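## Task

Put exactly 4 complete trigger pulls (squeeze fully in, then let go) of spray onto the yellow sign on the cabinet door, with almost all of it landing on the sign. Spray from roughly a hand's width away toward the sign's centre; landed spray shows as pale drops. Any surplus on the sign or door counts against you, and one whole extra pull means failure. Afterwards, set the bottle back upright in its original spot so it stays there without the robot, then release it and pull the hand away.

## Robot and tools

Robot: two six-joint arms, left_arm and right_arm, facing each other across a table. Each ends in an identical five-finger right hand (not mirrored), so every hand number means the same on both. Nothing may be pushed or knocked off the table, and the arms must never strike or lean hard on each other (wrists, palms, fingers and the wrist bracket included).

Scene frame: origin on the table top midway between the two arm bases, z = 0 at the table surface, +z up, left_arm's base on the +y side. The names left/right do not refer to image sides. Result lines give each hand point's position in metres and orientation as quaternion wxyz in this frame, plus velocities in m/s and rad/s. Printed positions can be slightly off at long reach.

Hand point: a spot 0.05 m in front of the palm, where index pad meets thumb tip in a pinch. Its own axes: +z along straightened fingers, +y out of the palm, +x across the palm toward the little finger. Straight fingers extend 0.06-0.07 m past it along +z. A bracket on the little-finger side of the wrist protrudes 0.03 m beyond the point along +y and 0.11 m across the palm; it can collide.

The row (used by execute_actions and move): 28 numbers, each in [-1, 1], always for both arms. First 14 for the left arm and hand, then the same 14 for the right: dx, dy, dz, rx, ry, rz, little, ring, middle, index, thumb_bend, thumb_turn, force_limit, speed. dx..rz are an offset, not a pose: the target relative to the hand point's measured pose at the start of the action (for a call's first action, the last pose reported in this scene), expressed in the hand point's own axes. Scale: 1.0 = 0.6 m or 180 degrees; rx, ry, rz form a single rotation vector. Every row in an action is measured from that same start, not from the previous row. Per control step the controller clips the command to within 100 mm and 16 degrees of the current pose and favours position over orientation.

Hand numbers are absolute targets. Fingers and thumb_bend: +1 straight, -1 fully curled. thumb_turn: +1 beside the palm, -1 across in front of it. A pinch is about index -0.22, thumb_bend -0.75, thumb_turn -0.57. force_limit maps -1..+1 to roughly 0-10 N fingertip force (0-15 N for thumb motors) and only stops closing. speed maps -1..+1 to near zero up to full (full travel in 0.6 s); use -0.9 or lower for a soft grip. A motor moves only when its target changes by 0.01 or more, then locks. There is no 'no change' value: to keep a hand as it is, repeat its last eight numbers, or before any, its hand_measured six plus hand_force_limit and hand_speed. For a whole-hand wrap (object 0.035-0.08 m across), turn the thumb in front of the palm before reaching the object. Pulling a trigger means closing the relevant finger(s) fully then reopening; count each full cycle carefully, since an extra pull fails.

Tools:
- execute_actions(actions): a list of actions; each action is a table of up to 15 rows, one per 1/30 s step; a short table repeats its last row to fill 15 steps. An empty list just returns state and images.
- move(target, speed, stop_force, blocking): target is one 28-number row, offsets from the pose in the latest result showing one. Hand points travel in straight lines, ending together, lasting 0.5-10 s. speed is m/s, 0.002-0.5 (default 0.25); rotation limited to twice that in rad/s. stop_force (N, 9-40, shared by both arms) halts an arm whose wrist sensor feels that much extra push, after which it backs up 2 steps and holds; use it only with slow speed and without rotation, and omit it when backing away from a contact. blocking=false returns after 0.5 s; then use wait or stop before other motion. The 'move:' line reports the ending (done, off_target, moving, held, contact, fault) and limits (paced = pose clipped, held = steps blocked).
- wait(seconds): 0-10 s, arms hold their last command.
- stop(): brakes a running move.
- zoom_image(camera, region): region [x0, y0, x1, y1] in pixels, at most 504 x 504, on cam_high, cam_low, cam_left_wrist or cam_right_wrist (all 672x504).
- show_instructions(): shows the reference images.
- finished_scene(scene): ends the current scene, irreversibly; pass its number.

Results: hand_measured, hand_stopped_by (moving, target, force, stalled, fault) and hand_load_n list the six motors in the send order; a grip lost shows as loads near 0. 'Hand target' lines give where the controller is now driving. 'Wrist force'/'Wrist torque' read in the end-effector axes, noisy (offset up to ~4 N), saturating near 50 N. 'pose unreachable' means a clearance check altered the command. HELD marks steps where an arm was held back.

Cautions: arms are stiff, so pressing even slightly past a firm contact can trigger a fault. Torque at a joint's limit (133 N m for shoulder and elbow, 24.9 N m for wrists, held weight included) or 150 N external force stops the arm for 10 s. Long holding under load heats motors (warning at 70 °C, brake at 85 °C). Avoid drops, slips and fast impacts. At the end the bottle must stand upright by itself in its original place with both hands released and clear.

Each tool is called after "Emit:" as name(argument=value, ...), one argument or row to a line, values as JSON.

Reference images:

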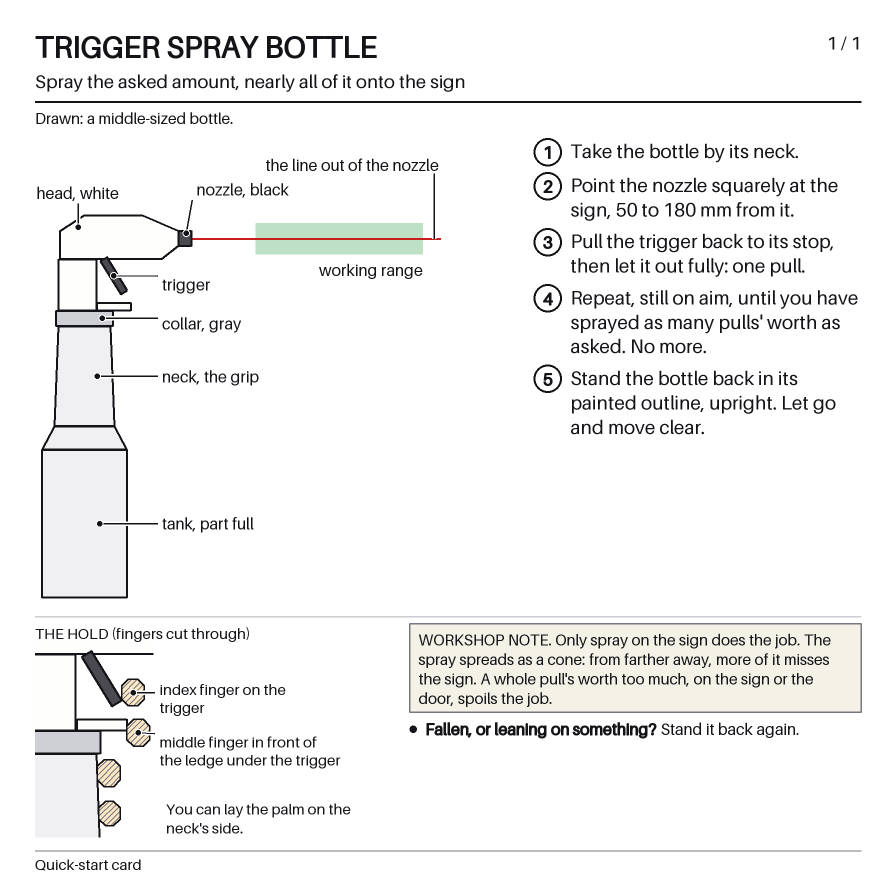

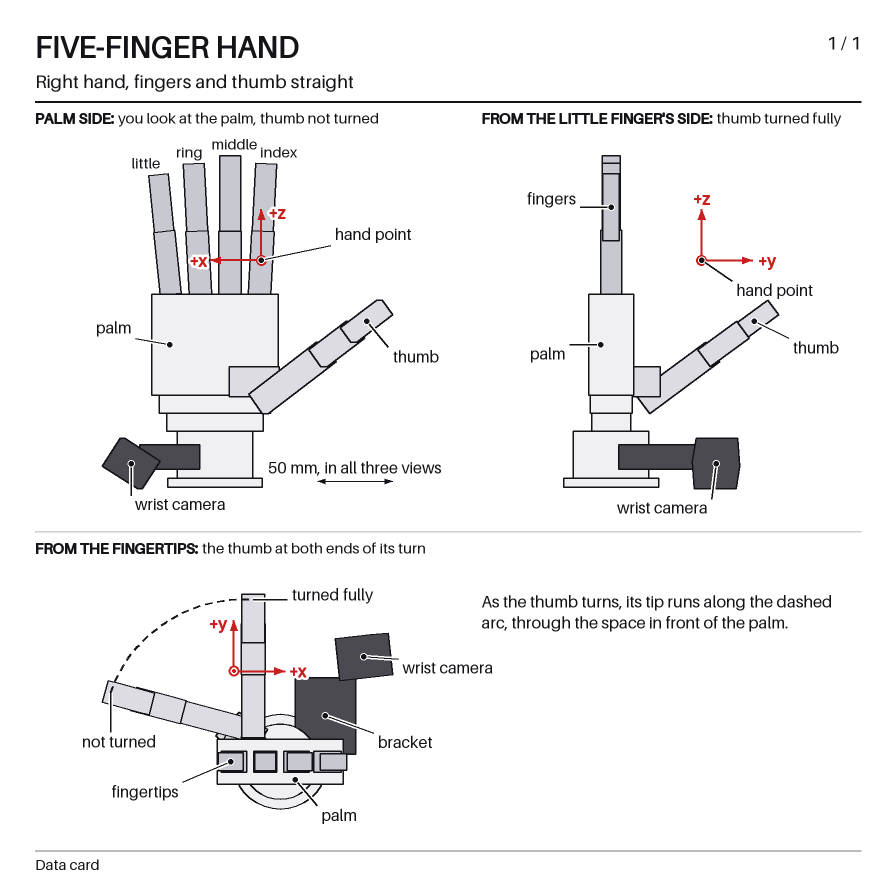

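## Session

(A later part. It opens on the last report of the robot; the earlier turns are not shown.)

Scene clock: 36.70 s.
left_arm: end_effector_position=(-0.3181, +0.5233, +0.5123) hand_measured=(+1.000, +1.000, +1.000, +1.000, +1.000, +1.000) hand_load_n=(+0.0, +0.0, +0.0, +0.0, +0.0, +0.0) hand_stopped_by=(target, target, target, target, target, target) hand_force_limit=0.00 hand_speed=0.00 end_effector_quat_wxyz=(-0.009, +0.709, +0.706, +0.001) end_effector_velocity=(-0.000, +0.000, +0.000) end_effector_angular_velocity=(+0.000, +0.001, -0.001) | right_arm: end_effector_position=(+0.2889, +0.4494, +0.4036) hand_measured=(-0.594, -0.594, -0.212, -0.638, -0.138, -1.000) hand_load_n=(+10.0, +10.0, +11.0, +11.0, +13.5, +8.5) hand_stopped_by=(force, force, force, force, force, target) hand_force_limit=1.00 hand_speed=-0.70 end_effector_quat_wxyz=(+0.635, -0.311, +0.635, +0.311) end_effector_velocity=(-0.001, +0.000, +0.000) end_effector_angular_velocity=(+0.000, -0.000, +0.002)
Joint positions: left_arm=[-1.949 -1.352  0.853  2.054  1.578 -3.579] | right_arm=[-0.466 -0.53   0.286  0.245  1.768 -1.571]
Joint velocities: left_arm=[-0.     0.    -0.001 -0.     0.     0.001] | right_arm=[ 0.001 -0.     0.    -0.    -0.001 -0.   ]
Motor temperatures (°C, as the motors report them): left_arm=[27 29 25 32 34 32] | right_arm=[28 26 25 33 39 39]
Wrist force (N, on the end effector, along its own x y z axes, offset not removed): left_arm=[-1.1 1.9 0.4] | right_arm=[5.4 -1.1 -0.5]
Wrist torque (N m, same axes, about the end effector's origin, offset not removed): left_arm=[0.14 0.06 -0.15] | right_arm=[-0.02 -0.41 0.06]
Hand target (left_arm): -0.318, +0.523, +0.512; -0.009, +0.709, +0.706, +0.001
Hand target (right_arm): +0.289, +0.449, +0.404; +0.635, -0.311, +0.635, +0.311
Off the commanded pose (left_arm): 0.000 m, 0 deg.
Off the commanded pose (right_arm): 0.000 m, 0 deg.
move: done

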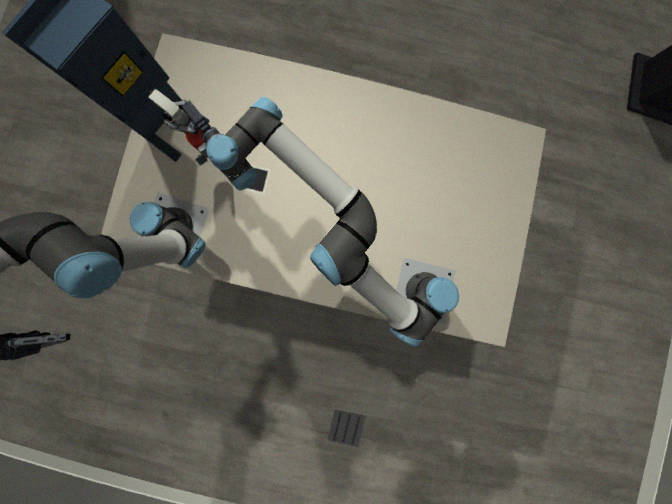

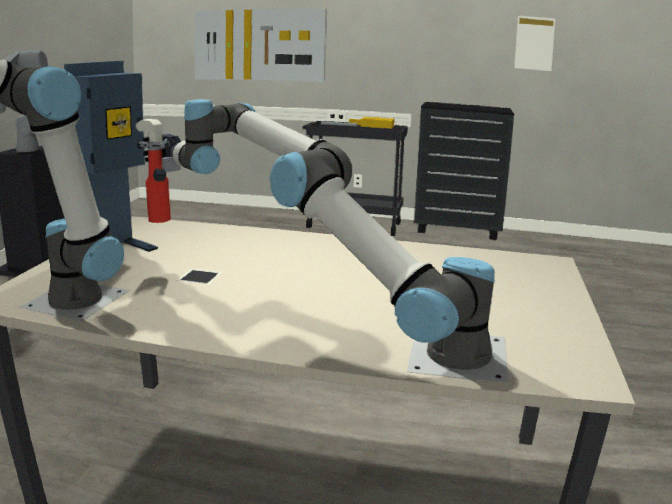

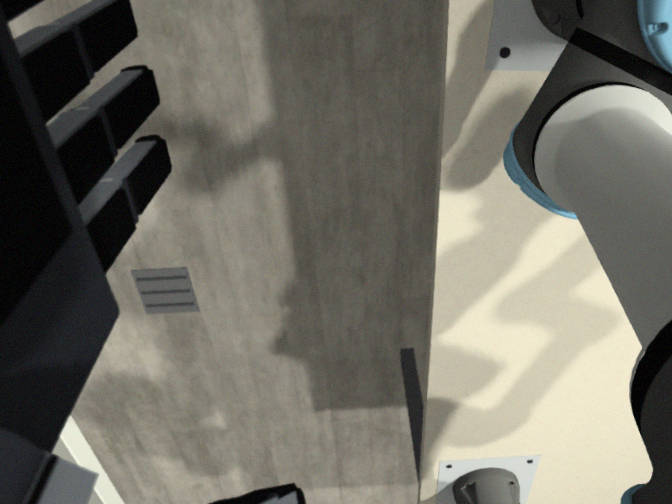

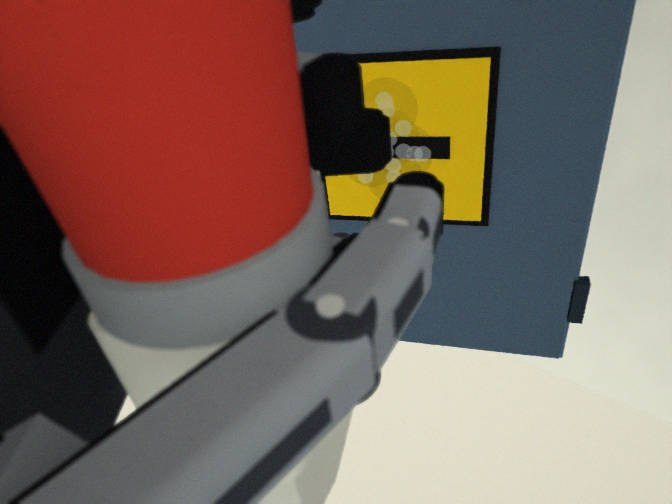

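Emit:
move(
  target=[0,0,0,0,0,0,1,1,1,1,1,1,0,0,0,0.017,-0.004,0,0,0,-1,-1,-1,-0.2,-1,-1,1,-0.7],
  speed=0.03,
)

Emit:
move(
  target=[0,0,0,0,0,0,1,1,1,1,1,1,0,0,0,0,0,0,0,0,-1,-1,-1,-0.6,-1,-1,1,-0.7],
)

Emit:
move(
  target=[0,0,0,0,0,0,1,1,1,1,1,1,0,0,0,0,0,0,0,0,-1,-1,-1,-1,-1,-1,1,-0.7],
)

Emit:
move(
  target=[0,0,0,0,0,0,1,1,1,1,1,1,0,0,0,0,0,0,0,0,-1,-1,-1,-0.2,-1,-1,1,-0.7],
)

Emit:
move(
  target=[0,0,0,0,0,0,1,1,1,1,1,1,0,0,0,0,0,0,0,0,-1,-1,-1,-1,-1,-1,1,-0.7],
)

Emit:
move(
  target=[0,0,0,0,0,0,1,1,1,1,1,1,0,0,0,0,0,0,0,0,-1,-1,-1,-0.2,-1,-1,1,-0.7],
)

Emit:
move(
  target=[0,0,0,0,0,0,1,1,1,1,1,1,0,0,0,0,0,0,0,0,-1,-1,-1,-1,-1,-1,1,-0.7],
)

Emit:
zoom_image(
  camera="cam_low",
  region=[90,95,190,165],
)

Scene clock: 38.20 s.
left_arm: end_effector_position=(-0.3181, +0.5233, +0.5123) hand_measured=(+1.000, +1.000, +1.000, +1.000, +1.000, +1.000) hand_load_n=(+0.0, +0.0, +0.0, +0.0, +0.0, +0.0) hand_stopped_by=(target, target, target, target, target, target) hand_force_limit=0.00 hand_speed=0.00 end_effector_quat_wxyz=(-0.009, +0.709, +0.706, +0.001) end_effector_velocity=(-0.000, +0.000, -0.000) end_effector_angular_velocity=(-0.000, -0.000, +0.002) | right_arm: end_effector_position=(+0.2793, +0.4537, +0.4036) hand_measured=(-0.594, -0.594, -0.212, -0.200, -0.138, -1.000) hand_load_n=(+9.5, +10.0, +12.0, +0.0, +13.5, +9.0) hand_stopped_by=(force, force, force, target, force, target) hand_force_limit=1.00 hand_speed=-0.70 end_effector_quat_wxyz=(+0.635, -0.311, +0.635, +0.311) end_effector_velocity=(-0.002, +0.001, -0.001) end_effector_angular_velocity=(-0.002, +0.000, +0.002)
Joint positions: left_arm=[-1.949 -1.352  0.853  2.054  1.578 -3.579] | right_arm=[-0.452 -0.517  0.259  0.258  1.782 -1.571]
Joint velocities: left_arm=[ 0.     0.001 -0.001  0.     0.    -0.001] | right_arm=[ 0.002  0.     0.001  0.    -0.    -0.001]
Motor temperatures (°C, as the motors report them): left_arm=[27 29 25 32 34 32] | right_arm=[28 26 25 33 39 39]
Wrist force (N, on the end effector, along its own x y z axes, offset not removed): left_arm=[-0.5 0.2 1.1] | right_arm=[6.7 -1.0 -0.8]
Wrist torque (N m, same axes, about the end effector's origin, offset not removed): left_arm=[-0.07 -0.12 -0.20] | right_arm=[-0.19 -0.80 -0.13]
Hand target (left_arm): -0.318, +0.523, +0.512; -0.009, +0.709, +0.706, +0.001
Hand target (right_arm): +0.279, +0.454, +0.404; +0.635, -0.311, +0.635, +0.311
Off the commanded pose (left_arm): 0.000 m, 0 deg.
Off the commanded pose (right_arm): 0.000 m, 0 deg.
move: done

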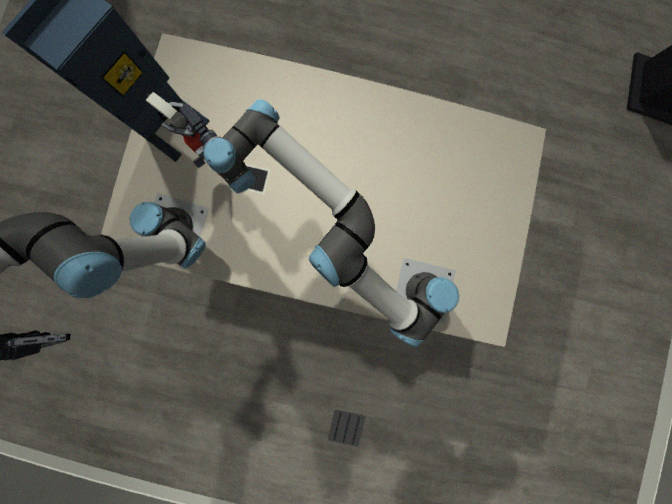

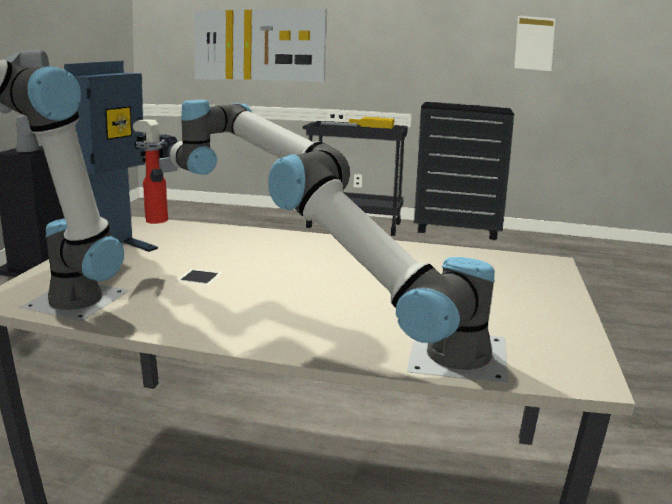

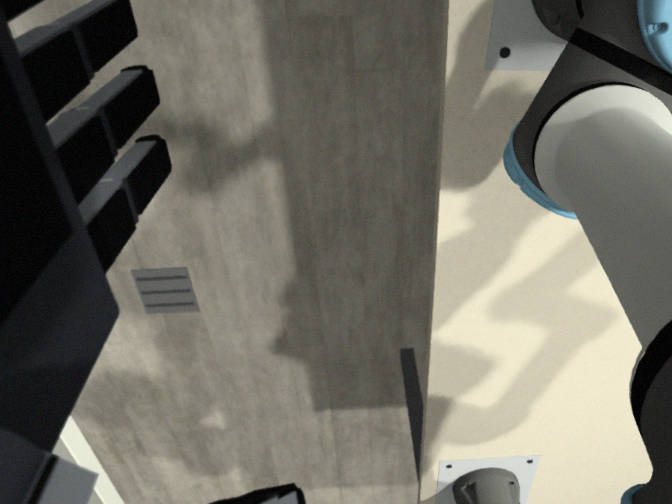

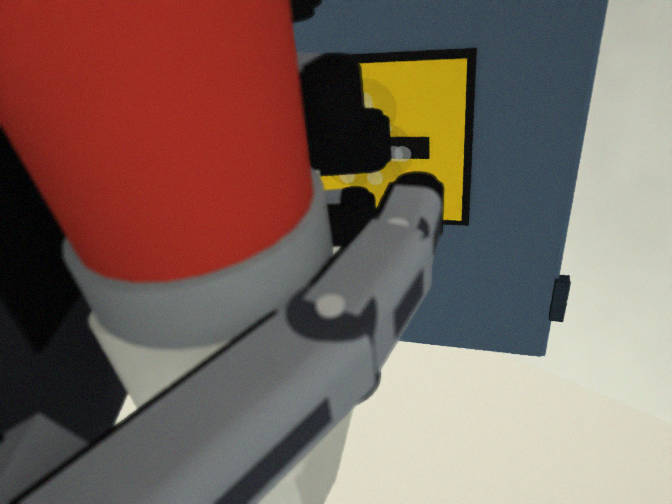

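Scene clock: 39.27 s.
left_arm: end_effector_position=(-0.3181, +0.5233, +0.5123) hand_measured=(+1.000, +1.000, +1.000, +1.000, +1.000, +1.000) hand_load_n=(+0.0, +0.0, +0.0, +0.0, +0.0, +0.0) hand_stopped_by=(target, target, target, target, target, target) hand_force_limit=0.00 hand_speed=0.00 end_effector_quat_wxyz=(-0.009, +0.709, +0.706, +0.001) end_effector_velocity=(-0.000, +0.000, -0.000) end_effector_angular_velocity=(-0.000, -0.001, +0.001) | right_arm: end_effector_position=(+0.2793, +0.4537, +0.4036) hand_measured=(-0.594, -0.594, -0.212, -0.600, -0.138, -1.000) hand_load_n=(+9.5, +10.0, +11.5, +2.5, +13.5, +9.0) hand_stopped_by=(force, force, force, target, force, target) hand_force_limit=1.00 hand_speed=-0.70 end_effector_quat_wxyz=(+0.635, -0.311, +0.635, +0.311) end_effector_velocity=(+0.000, -0.000, -0.001) end_effector_angular_velocity=(+0.001, +0.002, -0.000)
Joint positions: left_arm=[-1.949 -1.352  0.853  2.054  1.578 -3.579] | right_arm=[-0.452 -0.517  0.259  0.258  1.782 -1.571]
Joint velocities: left_arm=[-0.     0.001 -0.     0.     0.    -0.001] | right_arm=[-0.     0.     0.001  0.    -0.     0.002]
Motor temperatures (°C, as the motors report them): left_arm=[27 29 25 32 34 32] | right_arm=[28 26 25 33 39 39]
Wrist force (N, on the end effector, along its own x y z axes, offset not removed): left_arm=[-0.2 1.0 -0.1] | right_arm=[3.4 -2.3 0.9]
Wrist torque (N m, same axes, about the end effector's origin, offset not removed): left_arm=[0.12 -0.12 -0.20] | right_arm=[-0.53 -0.50 -0.15]
Hand target (left_arm): -0.318, +0.523, +0.512; -0.009, +0.709, +0.706, +0.001
Hand target (right_arm): +0.279, +0.454, +0.404; +0.635, -0.311, +0.635, +0.311
Off the commanded pose (left_arm): 0.000 m, 0 deg.
Off the commanded pose (right_arm): 0.000 m, 0 deg.
move: done

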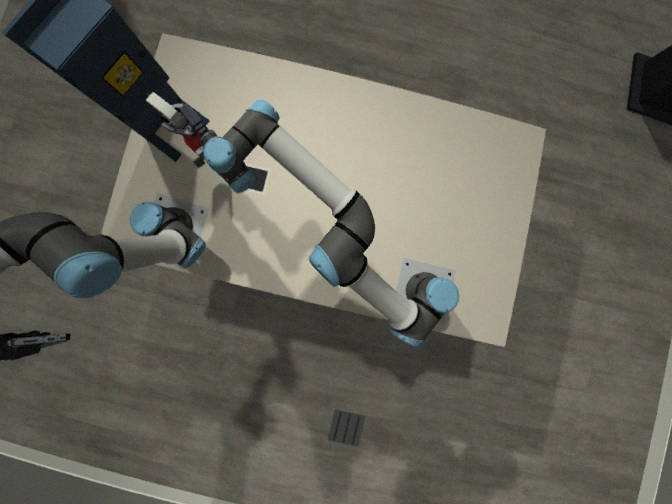

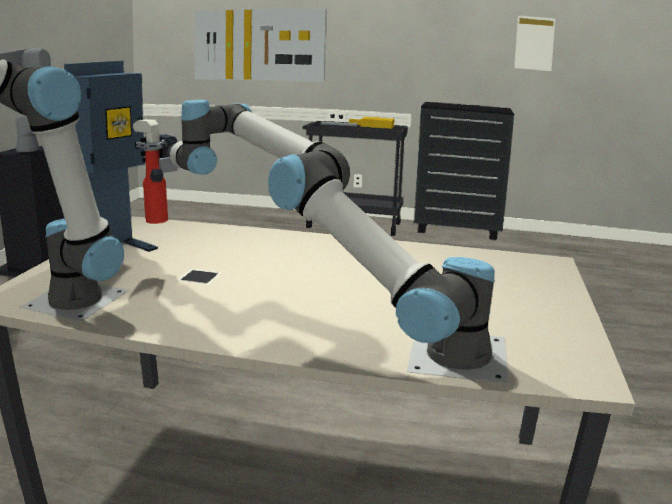

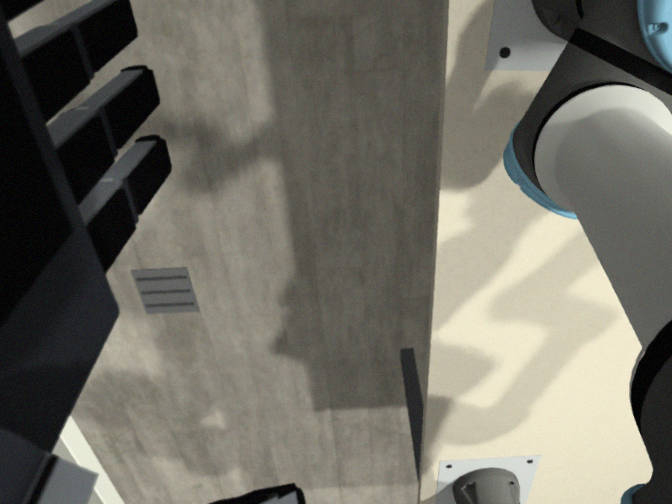

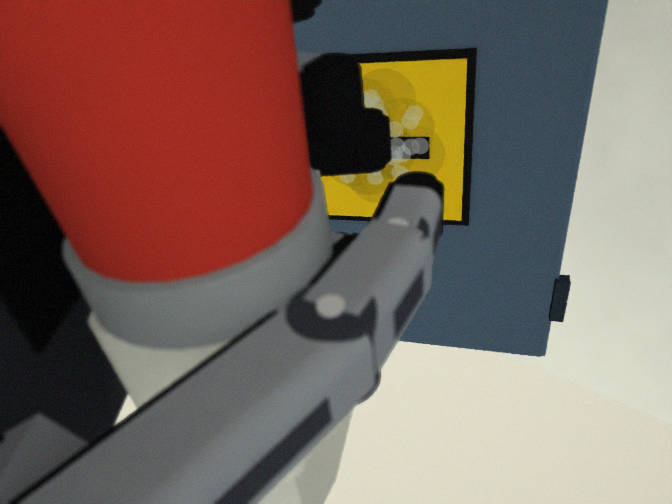

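Scene clock: 39.77 s.
left_arm: end_effector_position=(-0.3181, +0.5233, +0.5123) hand_measured=(+1.000, +1.000, +1.000, +1.000, +1.000, +1.000) hand_load_n=(+0.0, +0.0, +0.0, +0.0, +0.0, +0.0) hand_stopped_by=(target, target, target, target, target, target) hand_force_limit=0.00 hand_speed=0.00 end_effector_quat_wxyz=(-0.009, +0.709, +0.706, +0.001) end_effector_velocity=(-0.000, +0.000, +0.000) end_effector_angular_velocity=(+0.002, +0.003, +0.000) | right_arm: end_effector_position=(+0.2793, +0.4537, +0.4036) hand_measured=(-0.594, -0.594, -0.212, -0.638, -0.138, -1.000) hand_load_n=(+10.0, +10.0, +11.0, +11.0, +13.5, +8.5) hand_stopped_by=(force, force, force, force, force, target) hand_force_limit=1.00 hand_speed=-0.70 end_effector_quat_wxyz=(+0.635, -0.311, +0.635, +0.311) end_effector_velocity=(+0.000, -0.000, +0.000) end_effector_angular_velocity=(+0.000, +0.000, -0.000)
Joint positions: left_arm=[-1.949 -1.352  0.853  2.054  1.578 -3.579] | right_arm=[-0.452 -0.517  0.259  0.258  1.782 -1.571]
Joint velocities: left_arm=[ 0.    -0.    -0.002 -0.001 -0.    -0.   ] | right_arm=[-0. -0.  0.  0. -0.  0.]
Motor temperatures (°C, as the motors report them): left_arm=[27 29 25 32 34 32] | right_arm=[28 26 25 33 39 39]
Wrist force (N, on the end effector, along its own x y z axes, offset not removed): left_arm=[-0.5 2.0 -0.5] | right_arm=[3.4 -1.5 2.6]
Wrist torque (N m, same axes, about the end effector's origin, offset not removed): left_arm=[0.26 0.02 -0.18] | right_arm=[-0.32 -0.29 -0.21]
Hand target (left_arm): -0.318, +0.523, +0.512; -0.009, +0.709, +0.706, +0.001
Hand target (right_arm): +0.279, +0.454, +0.404; +0.635, -0.311, +0.635, +0.311
Off the commanded pose (left_arm): 0.000 m, 0 deg.
Off the commanded pose (right_arm): 0.000 m, 0 deg.
move: done

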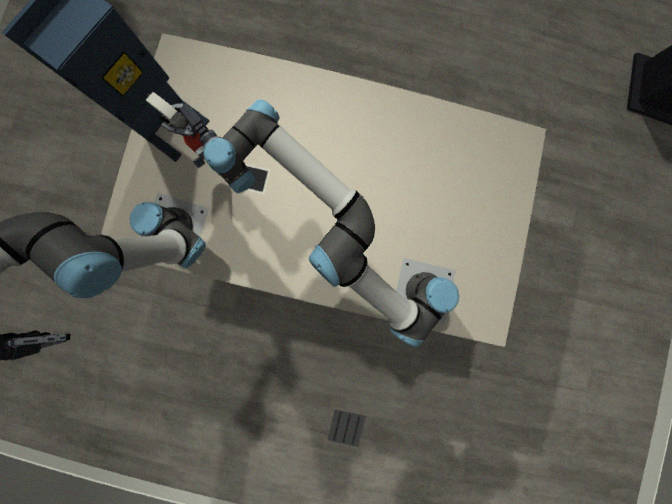

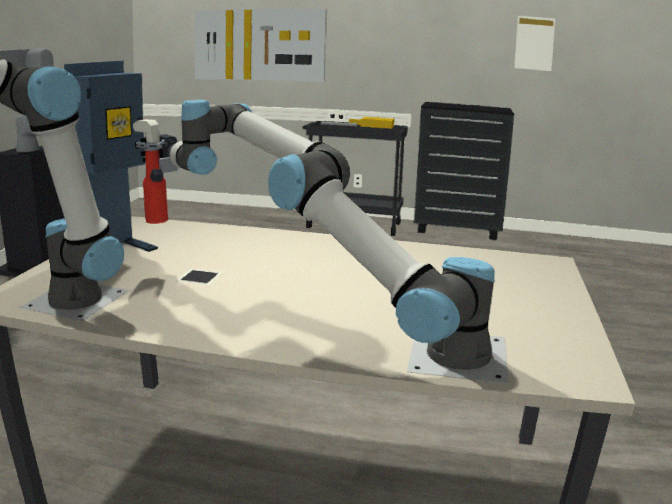

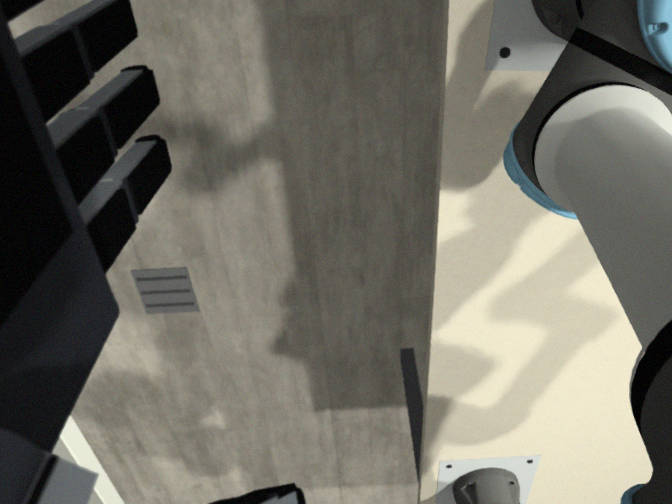

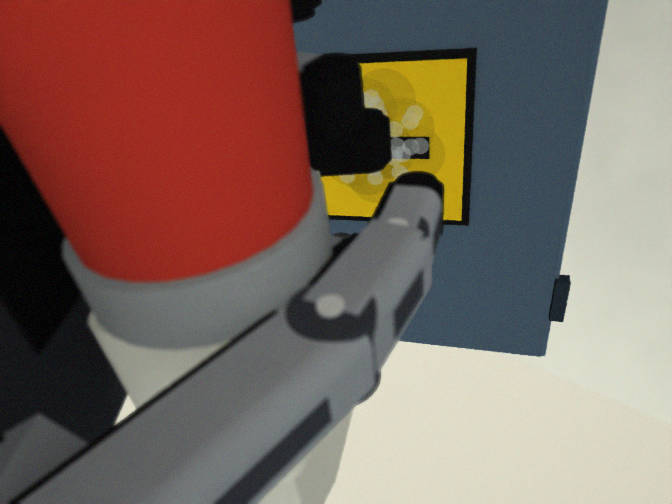

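Scene clock: 40.93 s.
left_arm: end_effector_position=(-0.3181, +0.5233, +0.5123) hand_measured=(+1.000, +1.000, +1.000, +1.000, +1.000, +1.000) hand_load_n=(+0.0, +0.0, +0.0, +0.0, +0.0, +0.0) hand_stopped_by=(target, target, target, target, target, target) hand_force_limit=0.00 hand_speed=0.00 end_effector_quat_wxyz=(-0.009, +0.709, +0.706, +0.001) end_effector_velocity=(+0.000, -0.000, +0.000) end_effector_angular_velocity=(+0.000, +0.000, +0.001) | right_arm: end_effector_position=(+0.2793, +0.4537, +0.4036) hand_measured=(-0.594, -0.594, -0.212, -0.200, -0.138, -1.000) hand_load_n=(+9.5, +10.0, +12.0, +0.0, +13.5, +9.0) hand_stopped_by=(force, force, force, target, force, target) hand_force_limit=1.00 hand_speed=-0.70 end_effector_quat_wxyz=(+0.635, -0.311, +0.635, +0.311) end_effector_velocity=(-0.000, +0.000, -0.000) end_effector_angular_velocity=(-0.000, -0.000, +0.002)
Joint positions: left_arm=[-1.949 -1.352  0.853  2.054  1.578 -3.579] | right_arm=[-0.452 -0.517  0.259  0.258  1.782 -1.571]
Joint velocities: left_arm=[ 0.    -0.001  0.     0.     0.    -0.   ] | right_arm=[-0.     0.     0.    -0.    -0.002 -0.   ]
Motor temperatures (°C, as the motors report them): left_arm=[27 29 25 32 34 32] | right_arm=[28 26 25 33 39 39]
Wrist force (N, on the end effector, along its own x y z axes, offset not removed): left_arm=[-0.4 0.2 1.0] | right_arm=[4.5 -0.8 0.4]
Wrist torque (N m, same axes, about the end effector's origin, offset not removed): left_arm=[-0.06 -0.04 -0.24] | right_arm=[-0.27 -0.37 -0.25]
Hand target (left_arm): -0.318, +0.523, +0.512; -0.009, +0.709, +0.706, +0.001
Hand target (right_arm): +0.279, +0.454, +0.404; +0.635, -0.311, +0.635, +0.311
Off the commanded pose (left_arm): 0.000 m, 0 deg.
Off the commanded pose (right_arm): 0.000 m, 0 deg.
move: done

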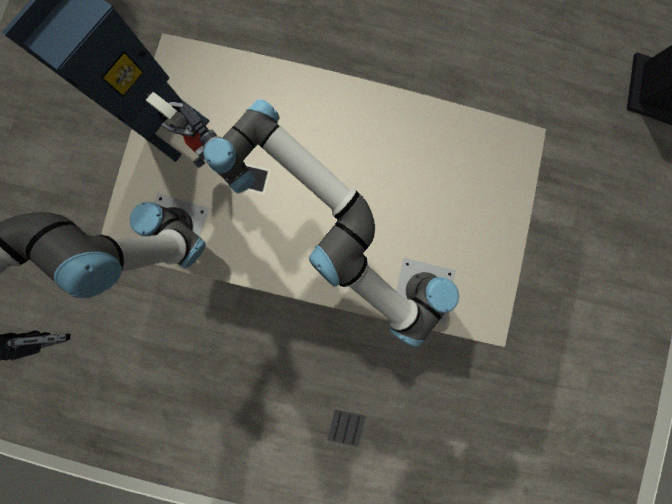

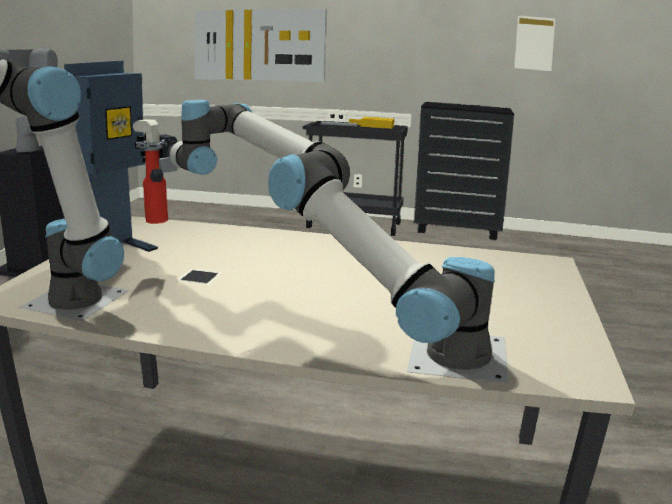

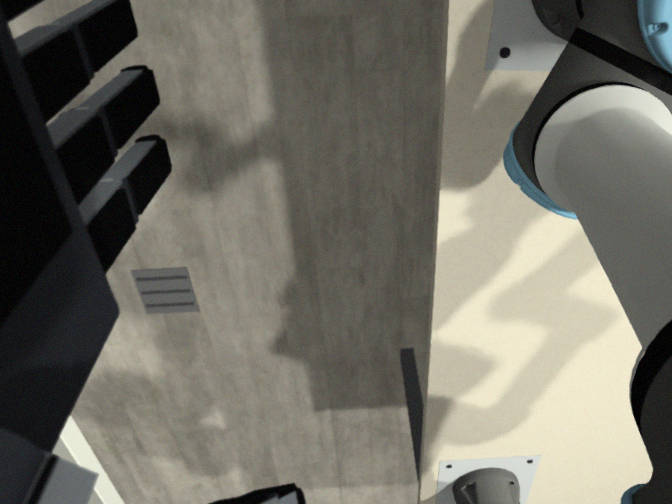

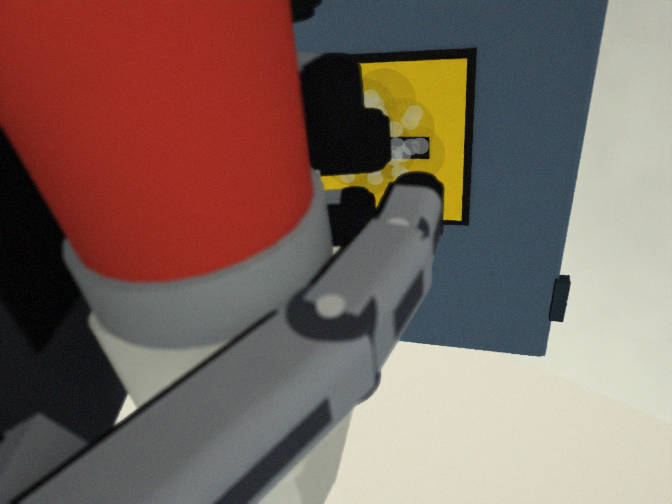

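Scene clock: 42.10 s.
left_arm: end_effector_position=(-0.3181, +0.5233, +0.5123) hand_measured=(+1.000, +1.000, +1.000, +1.000, +1.000, +1.000) hand_load_n=(+0.0, +0.0, +0.0, +0.0, +0.0, +0.0) hand_stopped_by=(target, target, target, target, target, target) hand_force_limit=0.00 hand_speed=0.00 end_effector_quat_wxyz=(-0.009, +0.709, +0.706, +0.001) end_effector_velocity=(-0.000, +0.000, -0.000) end_effector_angular_velocity=(-0.001, -0.002, -0.000) | right_arm: end_effector_position=(+0.2793, +0.4537, +0.4036) hand_measured=(-0.594, -0.594, -0.212, -0.638, -0.138, -1.000) hand_load_n=(+10.0, +10.0, +11.0, +11.0, +13.5, +8.5) hand_stopped_by=(force, force, force, force, force, target) hand_force_limit=1.00 hand_speed=-0.70 end_effector_quat_wxyz=(+0.635, -0.311, +0.635, +0.311) end_effector_velocity=(+0.000, +0.000, +0.000) end_effector_angular_velocity=(-0.000, -0.002, -0.000)
Joint positions: left_arm=[-1.949 -1.352  0.853  2.054  1.578 -3.579] | right_arm=[-0.452 -0.517  0.259  0.258  1.782 -1.571]
Joint velocities: left_arm=[-0.001  0.001  0.001  0.    -0.    -0.001] | right_arm=[-0.     0.001 -0.002 -0.     0.    -0.002]
Motor temperatures (°C, as the motors report them): left_arm=[27 29 25 32 34 32] | right_arm=[28 26 25 33 39 39]
Wrist force (N, on the end effector, along its own x y z axes, offset not removed): left_arm=[-0.5 2.6 2.0] | right_arm=[2.5 -3.7 1.9]
Wrist torque (N m, same axes, about the end effector's origin, offset not removed): left_arm=[0.18 -0.13 -0.09] | right_arm=[-0.67 -0.26 -0.15]
Hand target (left_arm): -0.318, +0.523, +0.512; -0.009, +0.709, +0.706, +0.001
Hand target (right_arm): +0.279, +0.454, +0.404; +0.635, -0.311, +0.635, +0.311
Off the commanded pose (left_arm): 0.000 m, 0 deg.
Off the commanded pose (right_arm): 0.000 m, 0 deg.
move: done

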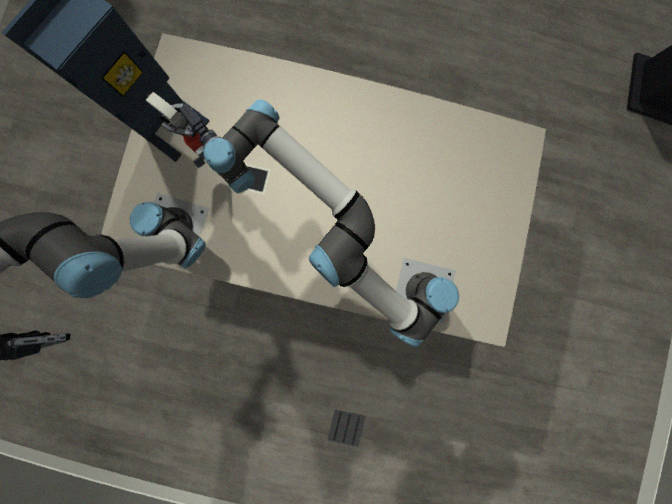

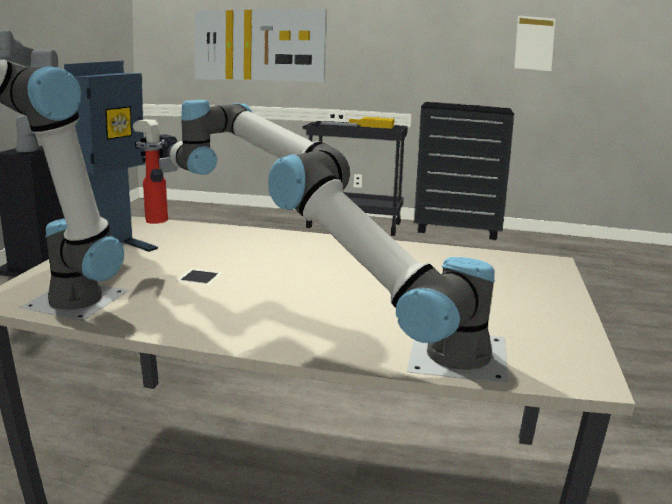

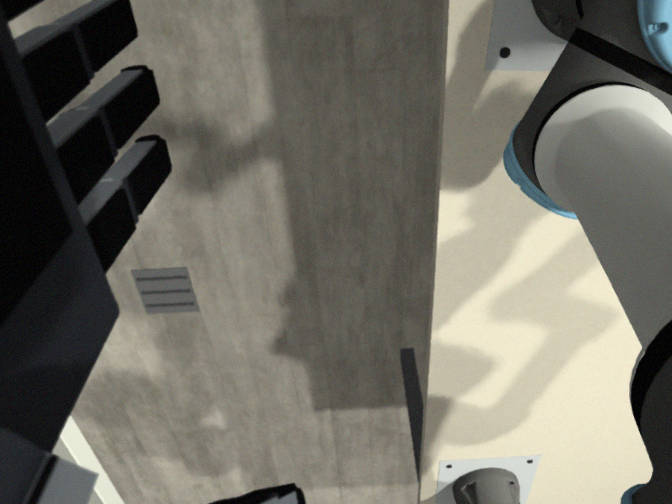

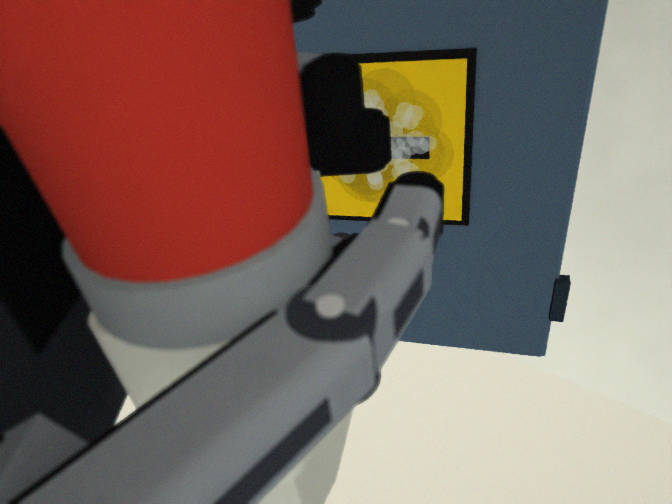

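Scene clock: 43.27 s.
left_arm: end_effector_position=(-0.3181, +0.5233, +0.5123) hand_measured=(+1.000, +1.000, +1.000, +1.000, +1.000, +1.000) hand_load_n=(+0.0, +0.0, +0.0, +0.0, +0.0, +0.0) hand_stopped_by=(target, target, target, target, target, target) hand_force_limit=0.00 hand_speed=0.00 end_effector_quat_wxyz=(-0.009, +0.709, +0.706, +0.001) end_effector_velocity=(-0.000, +0.000, -0.000) end_effector_angular_velocity=(-0.001, -0.002, -0.000) | right_arm: end_effector_position=(+0.2793, +0.4537, +0.4036) hand_measured=(-0.594, -0.594, -0.212, -0.200, -0.138, -1.000) hand_load_n=(+9.5, +10.0, +12.0, +0.0, +13.5, +8.5) hand_stopped_by=(force, force, force, target, force, target) hand_force_limit=1.00 hand_speed=-0.70 end_effector_quat_wxyz=(+0.635, -0.311, +0.635, +0.311) end_effector_velocity=(-0.000, +0.000, -0.000) end_effector_angular_velocity=(-0.001, -0.000, +0.001)
Joint positions: left_arm=[-1.949 -1.352  0.853  2.054  1.578 -3.579] | right_arm=[-0.452 -0.517  0.259  0.258  1.782 -1.571]
Joint velocities: left_arm=[0.    0.001 0.001 0.    0.    0.   ] | right_arm=[ 0.    -0.     0.001 -0.    -0.    -0.001]
Motor temperatures (°C, as the motors report them): left_arm=[27 29 25 32 34 32] | right_arm=[28 26 25 33 39 39]
Wrist force (N, on the end effector, along its own x y z axes, offset not removed): left_arm=[-0.5 0.7 1.1] | right_arm=[6.7 0.1 2.4]
Wrist torque (N m, same axes, about the end effector's origin, offset not removed): left_arm=[-0.07 -0.07 -0.23] | right_arm=[-0.34 -1.04 0.35]
Hand target (left_arm): -0.318, +0.523, +0.512; -0.009, +0.709, +0.706, +0.001
Hand target (right_arm): +0.279, +0.454, +0.404; +0.635, -0.311, +0.635, +0.311
Off the commanded pose (left_arm): 0.000 m, 0 deg.
Off the commanded pose (right_arm): 0.000 m, 0 deg.
move: done

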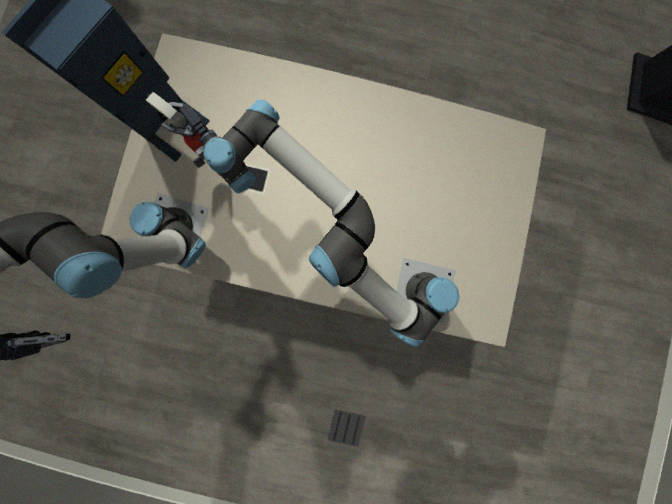

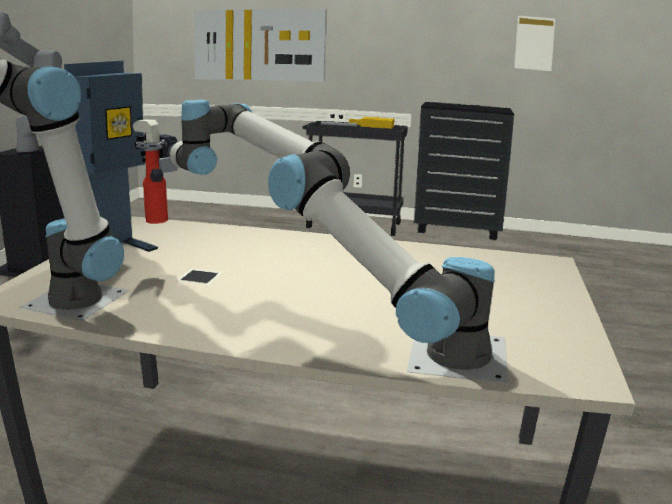

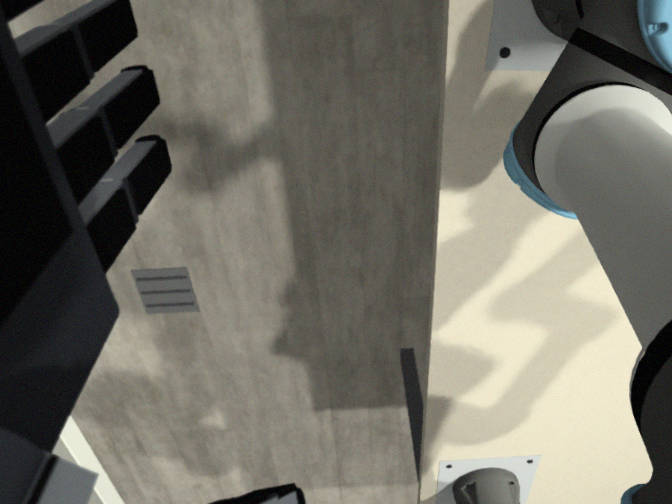

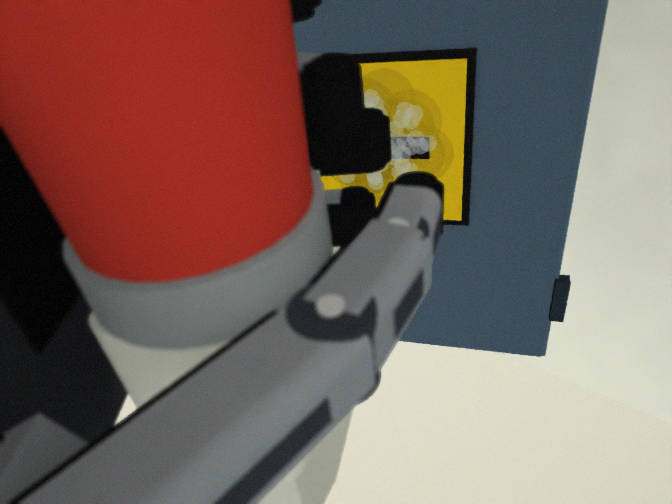

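Scene clock: 44.43 s.
left_arm: end_effector_position=(-0.3181, +0.5233, +0.5123) hand_measured=(+1.000, +1.000, +1.000, +1.000, +1.000, +1.000) hand_load_n=(+0.0, +0.0, +0.0, +0.0, +0.0, +0.0) hand_stopped_by=(target, target, target, target, target, target) hand_force_limit=0.00 hand_speed=0.00 end_effector_quat_wxyz=(-0.009, +0.709, +0.706, +0.001) end_effector_velocity=(+0.000, +0.000, -0.000) end_effector_angular_velocity=(-0.001, -0.002, +0.001) | right_arm: end_effector_position=(+0.2793, +0.4537, +0.4036) hand_measured=(-0.594, -0.594, -0.212, -0.638, -0.138, -1.000) hand_load_n=(+10.0, +10.0, +11.0, +11.0, +13.5, +8.5) hand_stopped_by=(force, force, force, force, force, target) hand_force_limit=1.00 hand_speed=-0.70 end_effector_quat_wxyz=(+0.635, -0.311, +0.635, +0.311) end_effector_velocity=(+0.001, -0.000, -0.000) end_effector_angular_velocity=(+0.000, +0.001, -0.001)
Joint positions: left_arm=[-1.949 -1.352  0.853  2.054  1.578 -3.579] | right_arm=[-0.452 -0.517  0.259  0.258  1.782 -1.571]
Joint velocities: left_arm=[-0.     0.     0.002  0.     0.    -0.001] | right_arm=[-0.001  0.001 -0.     0.     0.     0.001]
Motor temperatures (°C, as the motors report them): left_arm=[27 29 25 32 34 32] | right_arm=[28 26 25 33 39 39]
Wrist force (N, on the end effector, along its own x y z axes, offset not removed): left_arm=[-1.9 1.8 -0.2] | right_arm=[8.8 -2.6 4.9]
Wrist torque (N m, same axes, about the end effector's origin, offset not removed): left_arm=[0.24 0.20 -0.26] | right_arm=[-0.83 -1.27 0.11]
Hand target (left_arm): -0.318, +0.523, +0.512; -0.009, +0.709, +0.706, +0.001
Hand target (right_arm): +0.279, +0.454, +0.404; +0.635, -0.311, +0.635, +0.311
Off the commanded pose (left_arm): 0.000 m, 0 deg.
Off the commanded pose (right_arm): 0.000 m, 0 deg.
move: done

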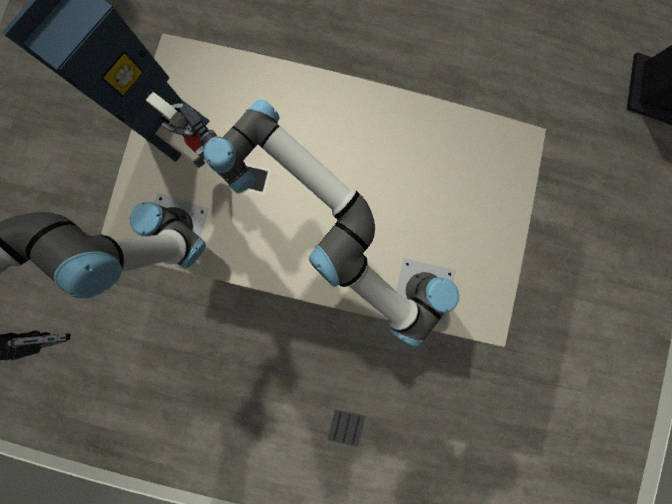

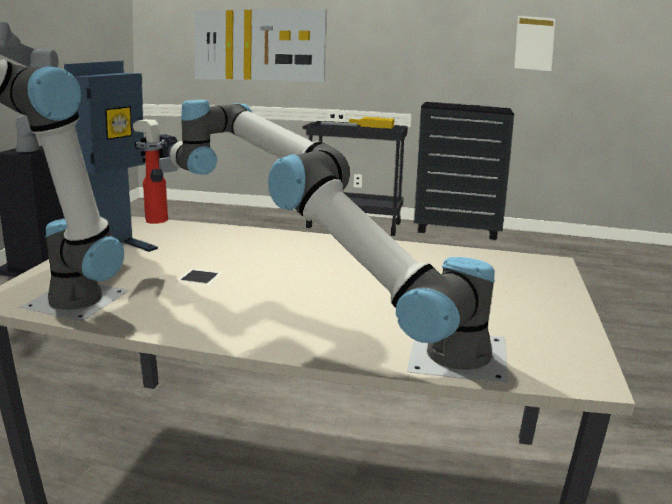

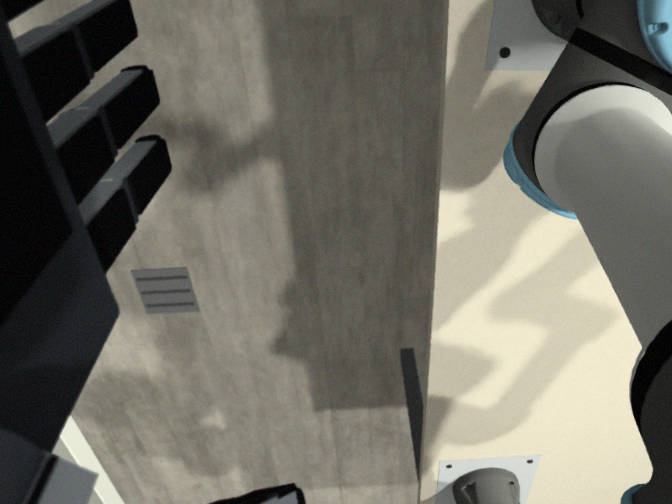

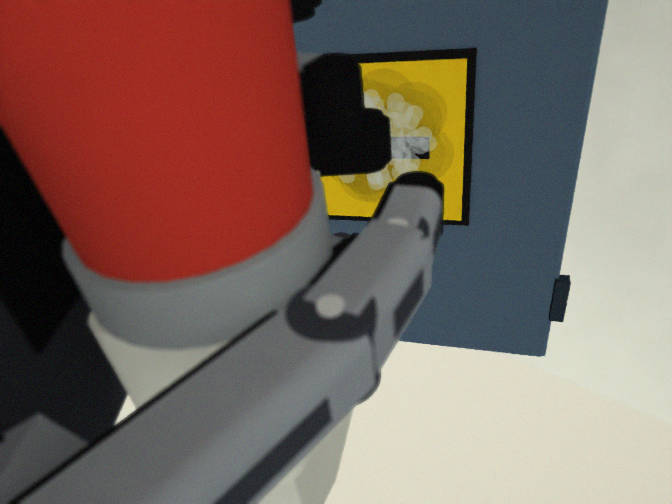

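Region (90, 95, 190, 165) of cam_low's 672x504 image, scaled by 5.040, with more detail than that image has; it fills the top 353 rows of this view, and the rest is white.

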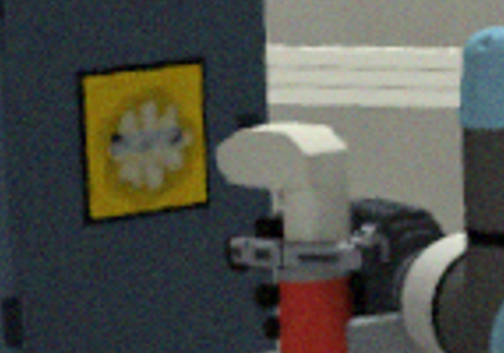

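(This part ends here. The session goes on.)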